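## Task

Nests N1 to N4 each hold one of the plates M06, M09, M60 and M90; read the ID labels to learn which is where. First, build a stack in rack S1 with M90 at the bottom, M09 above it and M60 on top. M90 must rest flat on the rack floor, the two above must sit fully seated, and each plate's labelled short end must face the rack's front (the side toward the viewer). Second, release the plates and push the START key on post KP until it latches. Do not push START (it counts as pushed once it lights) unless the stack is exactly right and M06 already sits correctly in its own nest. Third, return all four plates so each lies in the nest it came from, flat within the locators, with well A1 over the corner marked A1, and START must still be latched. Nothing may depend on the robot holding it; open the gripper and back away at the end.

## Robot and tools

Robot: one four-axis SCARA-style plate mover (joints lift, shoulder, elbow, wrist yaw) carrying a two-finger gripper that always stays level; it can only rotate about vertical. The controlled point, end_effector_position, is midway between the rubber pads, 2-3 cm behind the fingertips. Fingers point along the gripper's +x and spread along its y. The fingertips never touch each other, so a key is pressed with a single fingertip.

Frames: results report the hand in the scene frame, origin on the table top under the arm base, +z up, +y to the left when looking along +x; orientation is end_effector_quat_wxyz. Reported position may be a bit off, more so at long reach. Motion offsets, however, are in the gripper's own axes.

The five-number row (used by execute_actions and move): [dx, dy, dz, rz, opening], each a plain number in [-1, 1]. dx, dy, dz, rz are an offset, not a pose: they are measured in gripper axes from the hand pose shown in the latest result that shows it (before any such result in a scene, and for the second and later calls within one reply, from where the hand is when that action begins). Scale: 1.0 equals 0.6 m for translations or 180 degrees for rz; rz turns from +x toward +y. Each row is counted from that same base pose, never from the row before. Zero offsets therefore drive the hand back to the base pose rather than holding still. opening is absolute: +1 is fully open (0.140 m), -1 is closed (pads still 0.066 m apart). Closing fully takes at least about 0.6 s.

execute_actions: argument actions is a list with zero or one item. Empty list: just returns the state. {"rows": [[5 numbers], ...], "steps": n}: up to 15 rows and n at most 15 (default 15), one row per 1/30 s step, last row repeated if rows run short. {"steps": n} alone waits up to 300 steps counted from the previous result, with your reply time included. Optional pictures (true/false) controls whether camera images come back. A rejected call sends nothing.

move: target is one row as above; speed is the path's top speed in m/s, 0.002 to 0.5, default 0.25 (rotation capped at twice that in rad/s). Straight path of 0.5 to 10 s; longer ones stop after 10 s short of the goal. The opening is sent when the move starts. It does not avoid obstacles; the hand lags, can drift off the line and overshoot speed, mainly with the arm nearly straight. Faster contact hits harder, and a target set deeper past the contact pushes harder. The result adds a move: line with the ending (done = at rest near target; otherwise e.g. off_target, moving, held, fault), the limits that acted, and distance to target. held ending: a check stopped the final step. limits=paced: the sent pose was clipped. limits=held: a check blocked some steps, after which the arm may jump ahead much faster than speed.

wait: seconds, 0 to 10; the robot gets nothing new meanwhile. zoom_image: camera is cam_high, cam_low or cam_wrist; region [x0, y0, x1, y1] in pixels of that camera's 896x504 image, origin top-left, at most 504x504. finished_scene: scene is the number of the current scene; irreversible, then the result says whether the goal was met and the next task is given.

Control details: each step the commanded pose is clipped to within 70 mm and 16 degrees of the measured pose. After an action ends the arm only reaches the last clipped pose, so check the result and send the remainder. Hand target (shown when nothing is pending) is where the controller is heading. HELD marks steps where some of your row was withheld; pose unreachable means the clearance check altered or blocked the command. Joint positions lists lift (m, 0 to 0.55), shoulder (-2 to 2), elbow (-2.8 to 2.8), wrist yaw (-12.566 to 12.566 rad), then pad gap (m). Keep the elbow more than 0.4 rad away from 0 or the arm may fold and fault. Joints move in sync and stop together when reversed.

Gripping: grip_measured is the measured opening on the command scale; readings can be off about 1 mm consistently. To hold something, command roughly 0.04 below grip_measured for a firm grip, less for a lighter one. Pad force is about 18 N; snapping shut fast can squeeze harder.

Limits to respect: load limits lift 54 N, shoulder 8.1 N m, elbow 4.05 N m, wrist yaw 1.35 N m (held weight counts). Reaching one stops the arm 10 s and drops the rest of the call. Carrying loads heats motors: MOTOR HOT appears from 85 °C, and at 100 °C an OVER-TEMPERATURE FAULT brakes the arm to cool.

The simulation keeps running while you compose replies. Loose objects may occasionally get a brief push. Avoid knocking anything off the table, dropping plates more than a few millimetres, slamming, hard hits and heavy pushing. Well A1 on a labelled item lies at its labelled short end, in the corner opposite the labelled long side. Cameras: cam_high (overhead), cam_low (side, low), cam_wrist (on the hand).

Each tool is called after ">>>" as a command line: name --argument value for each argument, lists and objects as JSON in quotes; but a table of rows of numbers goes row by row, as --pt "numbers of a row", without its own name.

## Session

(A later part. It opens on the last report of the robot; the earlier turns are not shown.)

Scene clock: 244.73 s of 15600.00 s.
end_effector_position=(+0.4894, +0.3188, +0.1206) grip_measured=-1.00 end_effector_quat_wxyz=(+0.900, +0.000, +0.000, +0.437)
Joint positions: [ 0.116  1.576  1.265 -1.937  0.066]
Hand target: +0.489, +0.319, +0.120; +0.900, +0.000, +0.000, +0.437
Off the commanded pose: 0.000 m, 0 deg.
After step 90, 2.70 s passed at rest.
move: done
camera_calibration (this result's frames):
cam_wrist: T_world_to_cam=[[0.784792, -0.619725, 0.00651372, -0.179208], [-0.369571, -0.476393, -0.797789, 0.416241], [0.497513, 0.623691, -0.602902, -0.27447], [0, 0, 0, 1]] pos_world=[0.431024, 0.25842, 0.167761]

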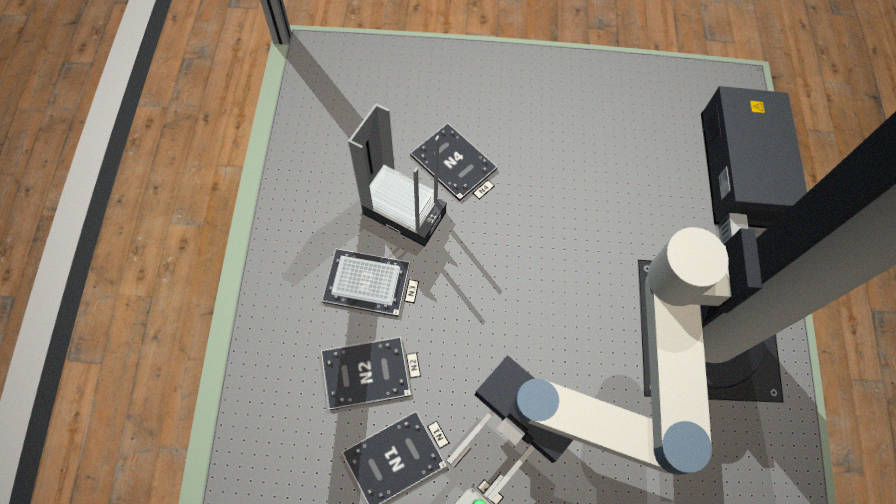

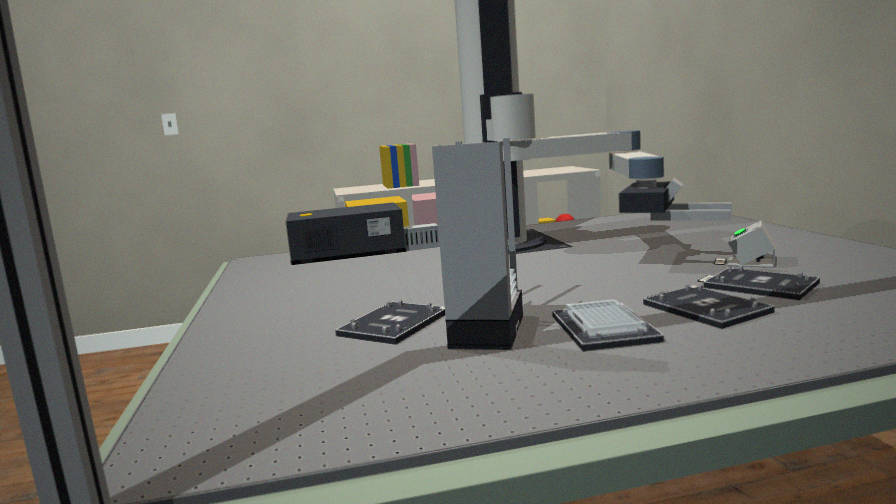

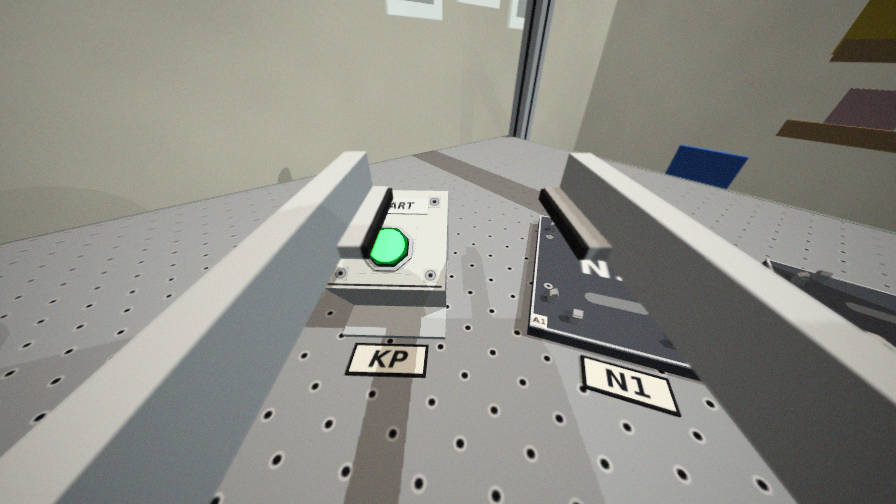

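>>> move --target '[-0.5846,-0.5312,-0.0452,-0.4304,0.2]' --speed 0.3

Scene clock: 250.77 s of 15600.00 s.
end_effector_position=(+0.5228, -0.1541, +0.0935) grip_measured=+0.20 end_effector_quat_wxyz=(+0.975, +0.000, +0.000, -0.222)
Joint positions: [ 0.088  0.549  0.95  -1.947  0.11 ]
Hand target: +0.523, -0.154, +0.093; +0.975, +0.000, +0.000, -0.222
Off the commanded pose: 0.000 m, 0 deg.
After step 90, 0.37 s passed at rest.
move: done
camera_calibration (this result's frames):
cam_wrist: T_world_to_cam=[[-0.434739, -0.900533, 0.00651372, 0.0959872], [-0.545215, 0.257436, -0.797789, 0.386574], [0.716758, -0.350381, -0.602902, -0.277162], [0, 0, 0, 1]] pos_world=[0.451154, -0.110191, 0.140678]

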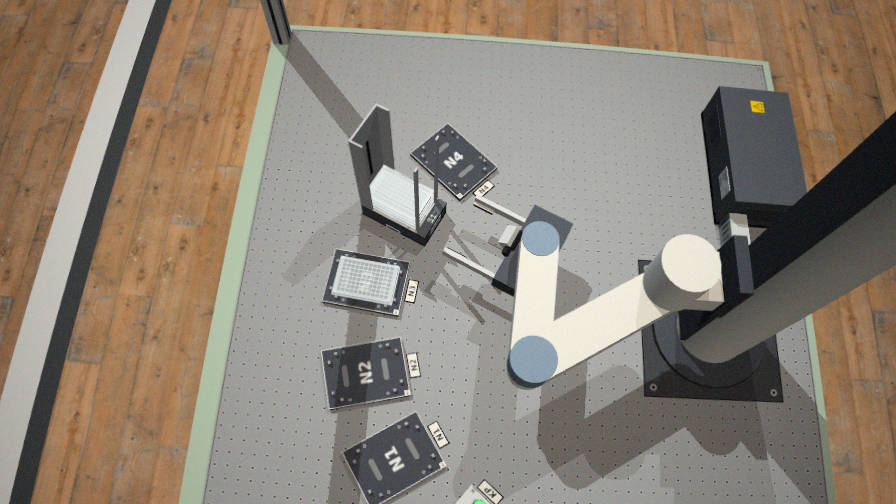

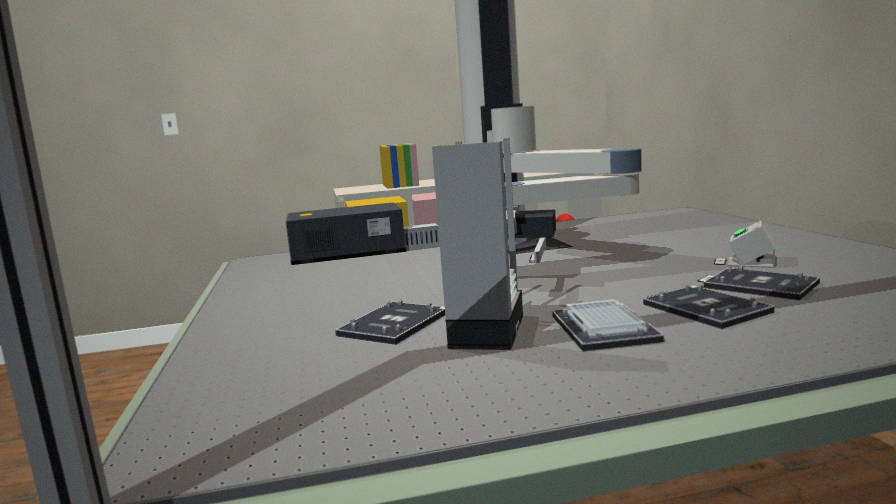

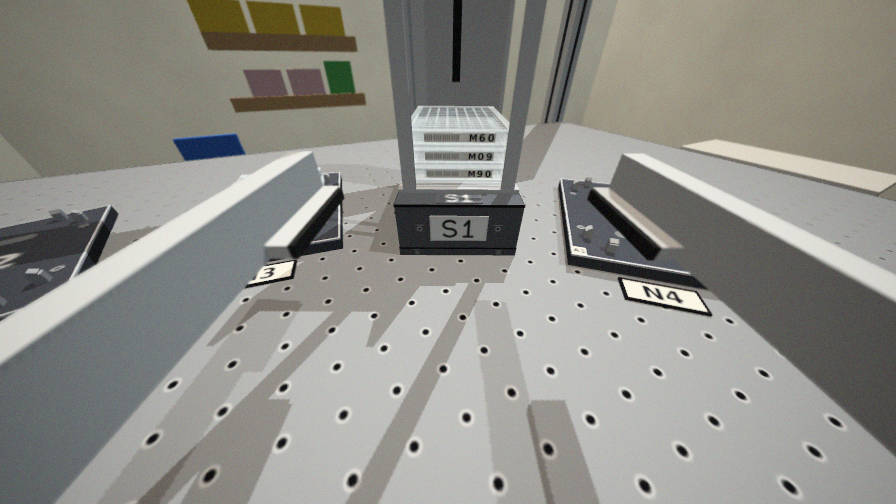

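>>> move --target '[0.2818,0,0,0,0.2]' --speed 0.15

>>> move --target '[0,0,0,0,-0.6]'

>>> move --target '[0,0,0.415,0,-0.6]' --speed 0.1

>>> move --target '[-0.207,0.5756,0,0.2224,-0.6]'

>>> move --target '[0,0,-0.496,0,-0.6]' --speed 0.15

Scene clock: 256.43 s of 15600.00 s.
end_effector_position=(+0.6751, -0.2274, +0.0935) grip_measured=+0.20 end_effector_quat_wxyz=(+0.975, +0.000, +0.000, -0.222)
Joint positions: [ 0.088  0.187  1.808 -2.444  0.11 ]
Hand target: +0.675, -0.227, +0.093; +0.975, +0.000, +0.000, -0.222
Off the commanded pose: 0.000 m, 0 deg.
After step 90, 1.20 s passed at rest.
move: done
camera_calibration (this result's frames):
cam_wrist: T_world_to_cam=[[-0.43463, -0.900586, 0.00651372, 0.096104], [-0.545247, 0.25737, -0.797789, 0.488522], [0.716801, -0.350294, -0.602902, -0.412054], [0, 0, 0, 1]] pos_world=[0.603495, -0.183521, 0.140683]

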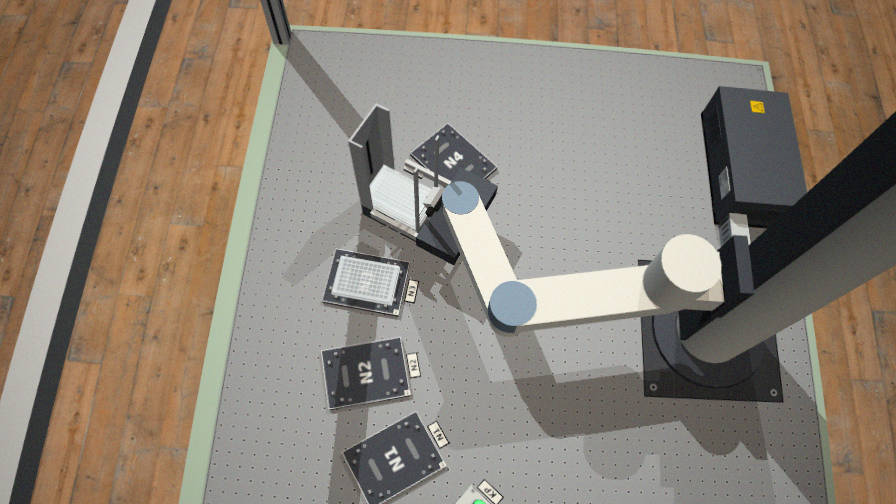

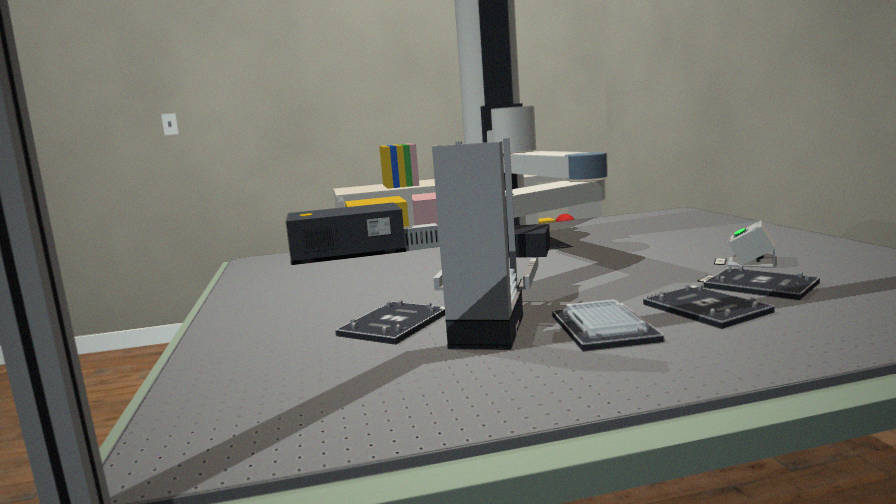

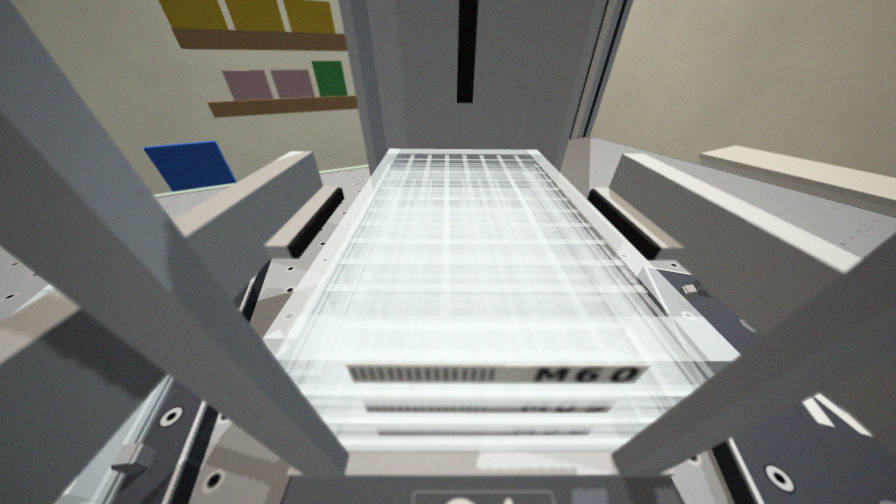

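Scene clock: 256.93 s of 15600.00 s.
end_effector_position=(+0.6751, -0.2274, +0.0935) grip_measured=-0.49 end_effector_quat_wxyz=(+0.975, +0.000, +0.000, -0.222)
Joint positions: [ 0.088  0.187  1.808 -2.444  0.085]
Hand target: +0.675, -0.227, +0.093; +0.975, +0.000, +0.000, -0.222
Off the commanded pose: 0.000 m, 0 deg.
move: done
camera_calibration (this result's frames):
cam_wrist: T_world_to_cam=[[-0.43465, -0.900576, 0.00651372, 0.0961126], [-0.545241, 0.257382, -0.797789, 0.48852], [0.716793, -0.35031, -0.602902, -0.412052], [0, 0, 0, 1]] pos_world=[0.603492, -0.183526, 0.140683]

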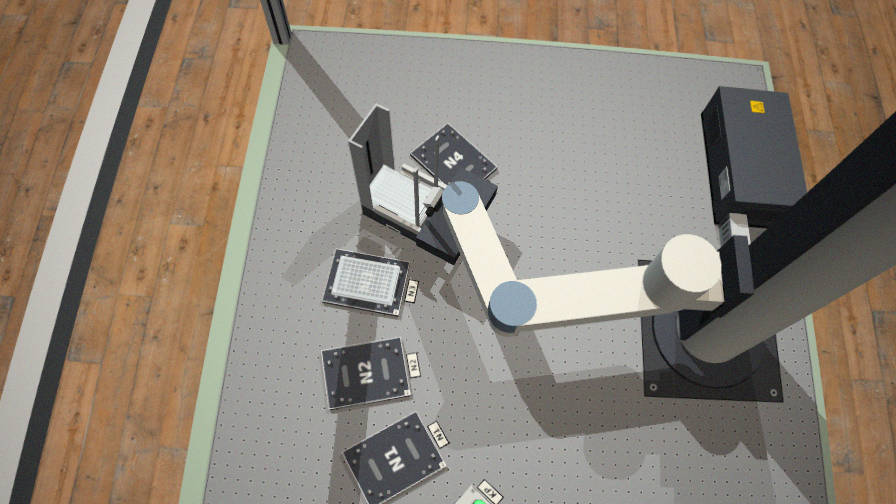

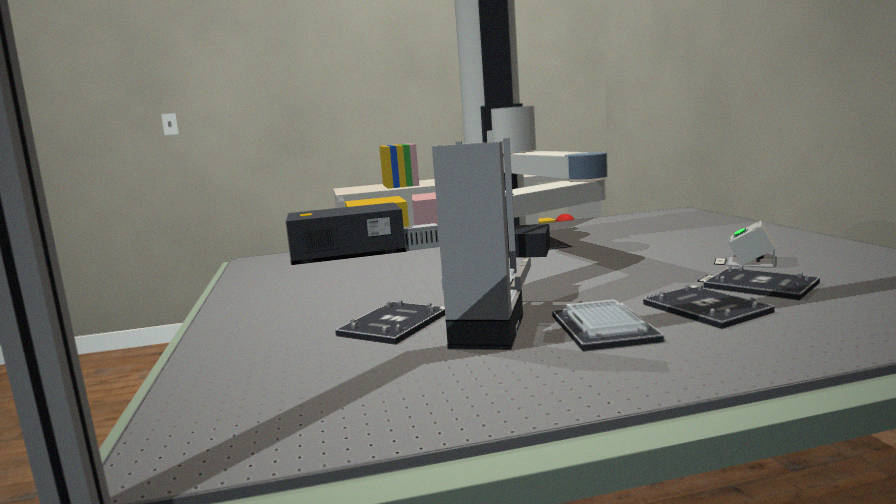

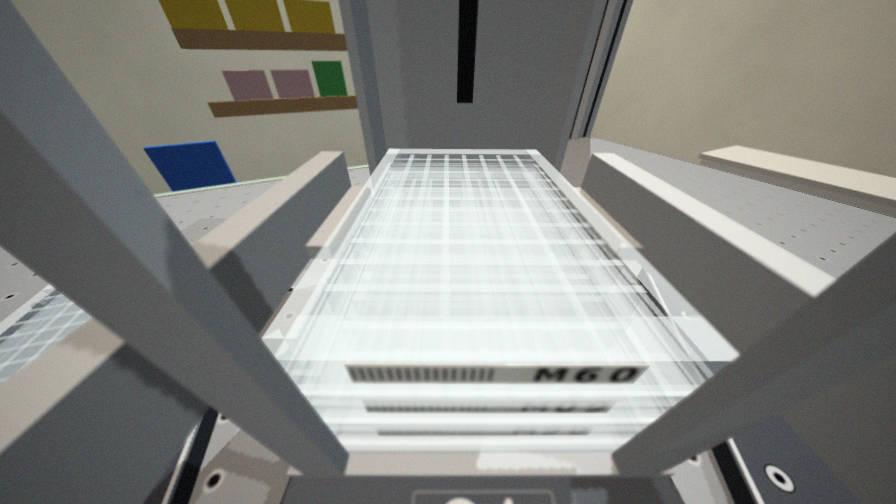

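Scene clock: 259.70 s of 15600.00 s.
end_effector_position=(+0.6751, -0.2274, +0.3425) grip_measured=-0.49 end_effector_quat_wxyz=(+0.975, +0.000, +0.000, -0.222)
Joint positions: [ 0.338  0.187  1.808 -2.444  0.085]
Hand target: +0.675, -0.227, +0.342; +0.975, +0.000, +0.000, -0.222
Off the commanded pose: 0.000 m, 0 deg.
move: done
camera_calibration (this result's frames):
cam_wrist: T_world_to_cam=[[-0.434609, -0.900595, 0.00651372, 0.0944732], [-0.545252, 0.257358, -0.797789, 0.687215], [0.716809, -0.350278, -0.602902, -0.261907], [0, 0, 0, 1]] pos_world=[0.603501, -0.183518, 0.389732]

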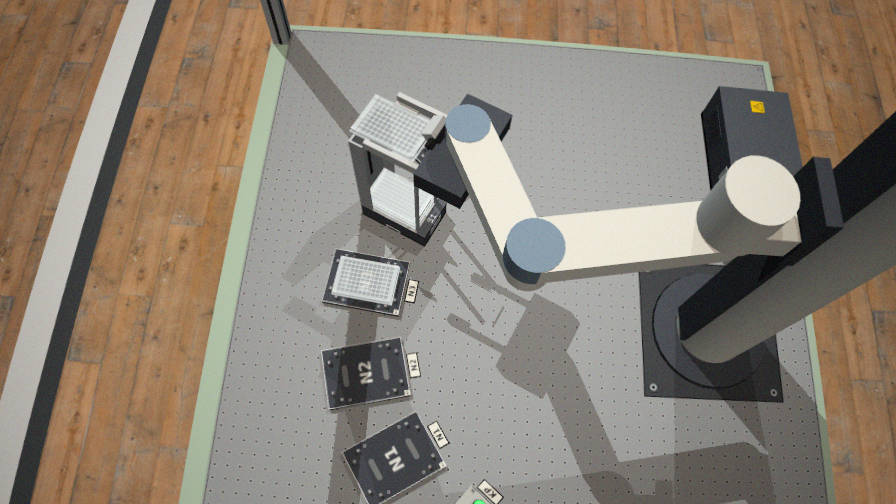

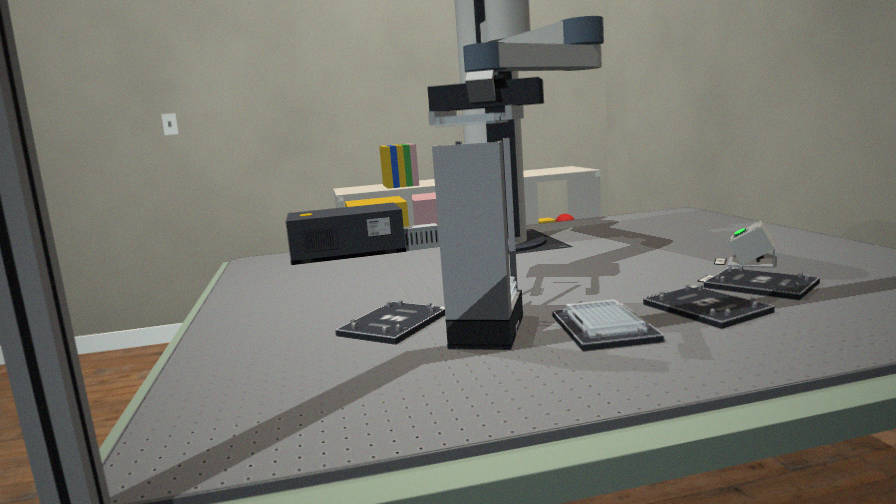

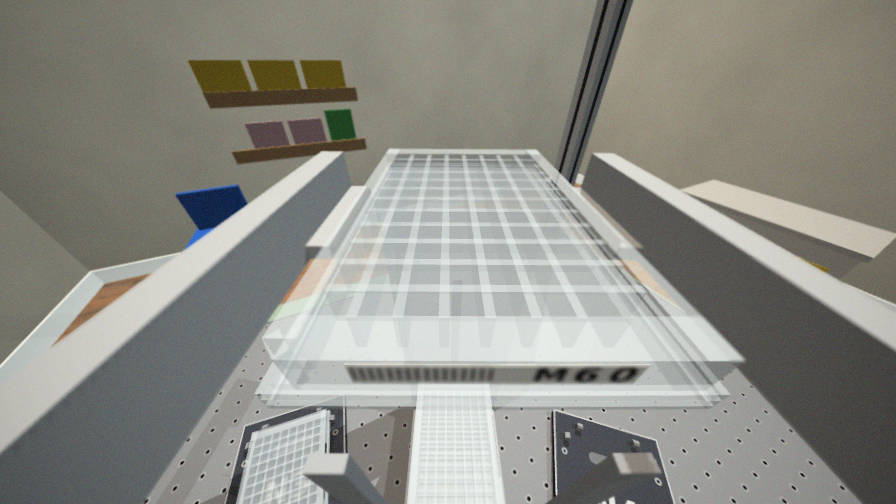

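Scene clock: 261.53 s of 15600.00 s.
end_effector_position=(+0.7129, +0.1379, +0.3425) grip_measured=-0.49 end_effector_quat_wxyz=(+0.992, +0.000, +0.000, +0.125)
Joint positions: [ 0.338  0.841  1.845 -2.436  0.085]
Hand target: +0.713, +0.138, +0.343; +0.992, +0.000, +0.000, +0.125
Off the commanded pose: 0.000 m, 0 deg.
move: done
camera_calibration (this result's frames):
cam_wrist: T_world_to_cam=[[0.247025, -0.968987, 0.00651372, -0.0366354], [-0.582945, -0.153974, -0.797789, 0.697375], [0.77405, 0.193277, -0.602902, -0.276768], [0, 0, 0, 1]] pos_world=[0.629813, 0.125371, 0.389732]

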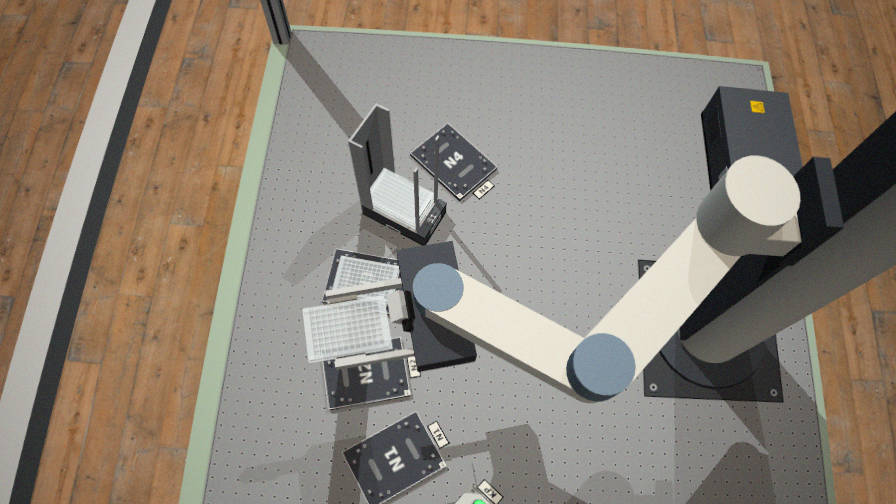

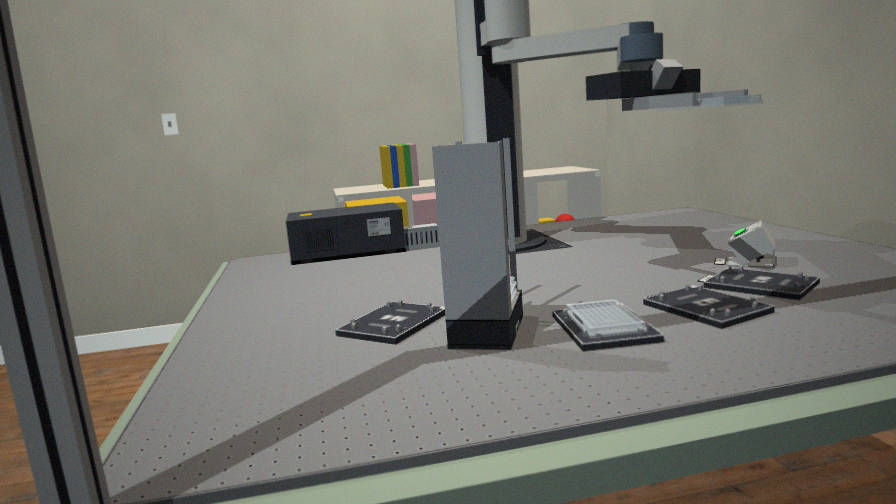

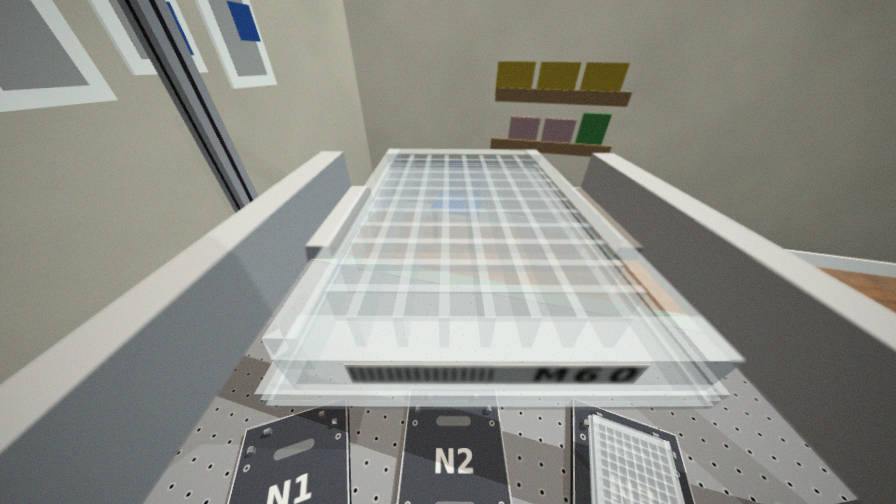

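Scene clock: 263.87 s of 15600.00 s.
end_effector_position=(+0.7129, +0.1379, +0.0449) grip_measured=-0.49 end_effector_quat_wxyz=(+0.992, +0.000, +0.000, +0.125)
Joint positions: [ 0.04   0.841  1.845 -2.436  0.085]
Hand target: +0.713, +0.138, +0.045; +0.992, +0.000, +0.000, +0.125
Off the commanded pose: 0.000 m, 0 deg.
move: done
camera_calibration (this result's frames):
cam_wrist: T_world_to_cam=[[0.246998, -0.968994, 0.00651372, -0.0346842], [-0.58295, -0.153958, -0.797789, 0.459892], [0.774055, 0.193255, -0.602902, -0.456234], [0, 0, 0, 1]] pos_world=[0.629811, 0.125365, 0.0920581]

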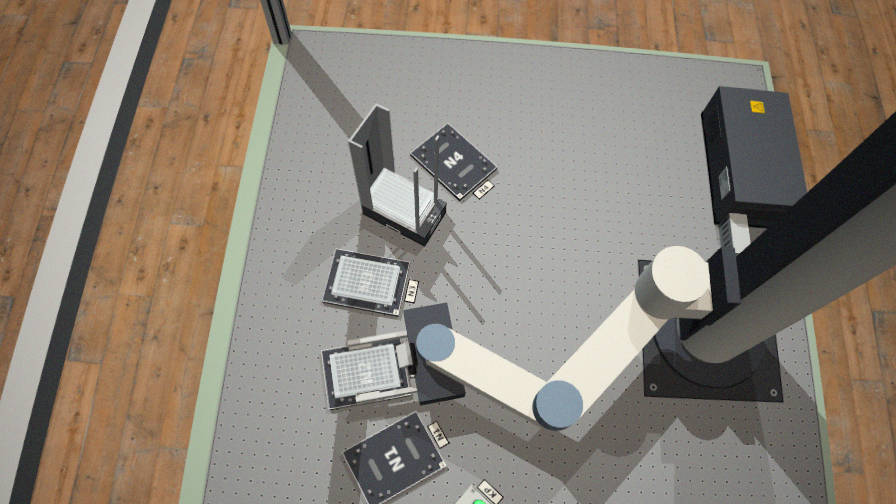

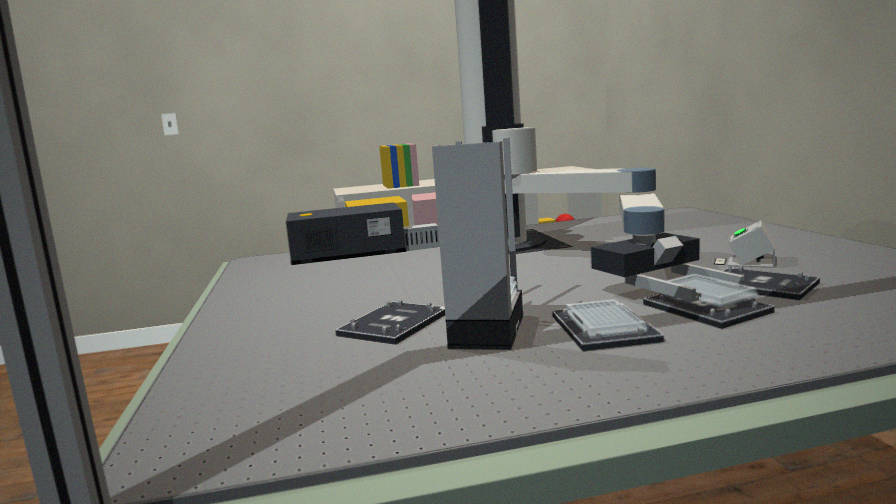

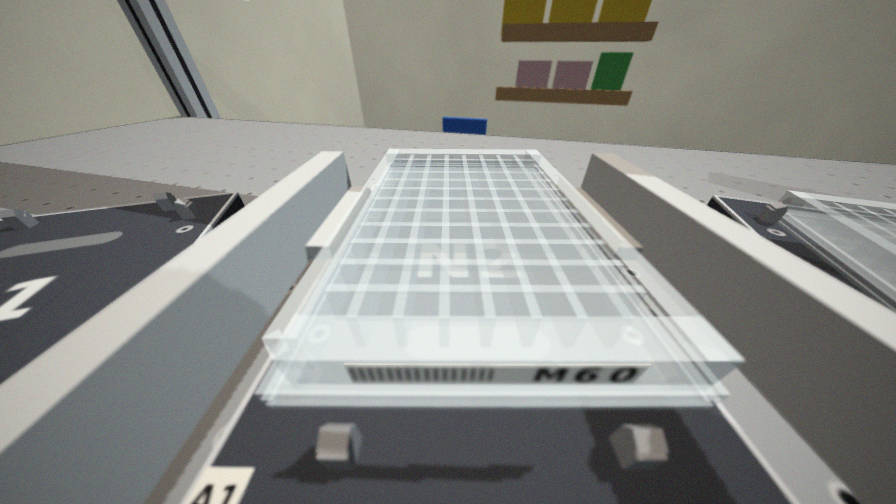

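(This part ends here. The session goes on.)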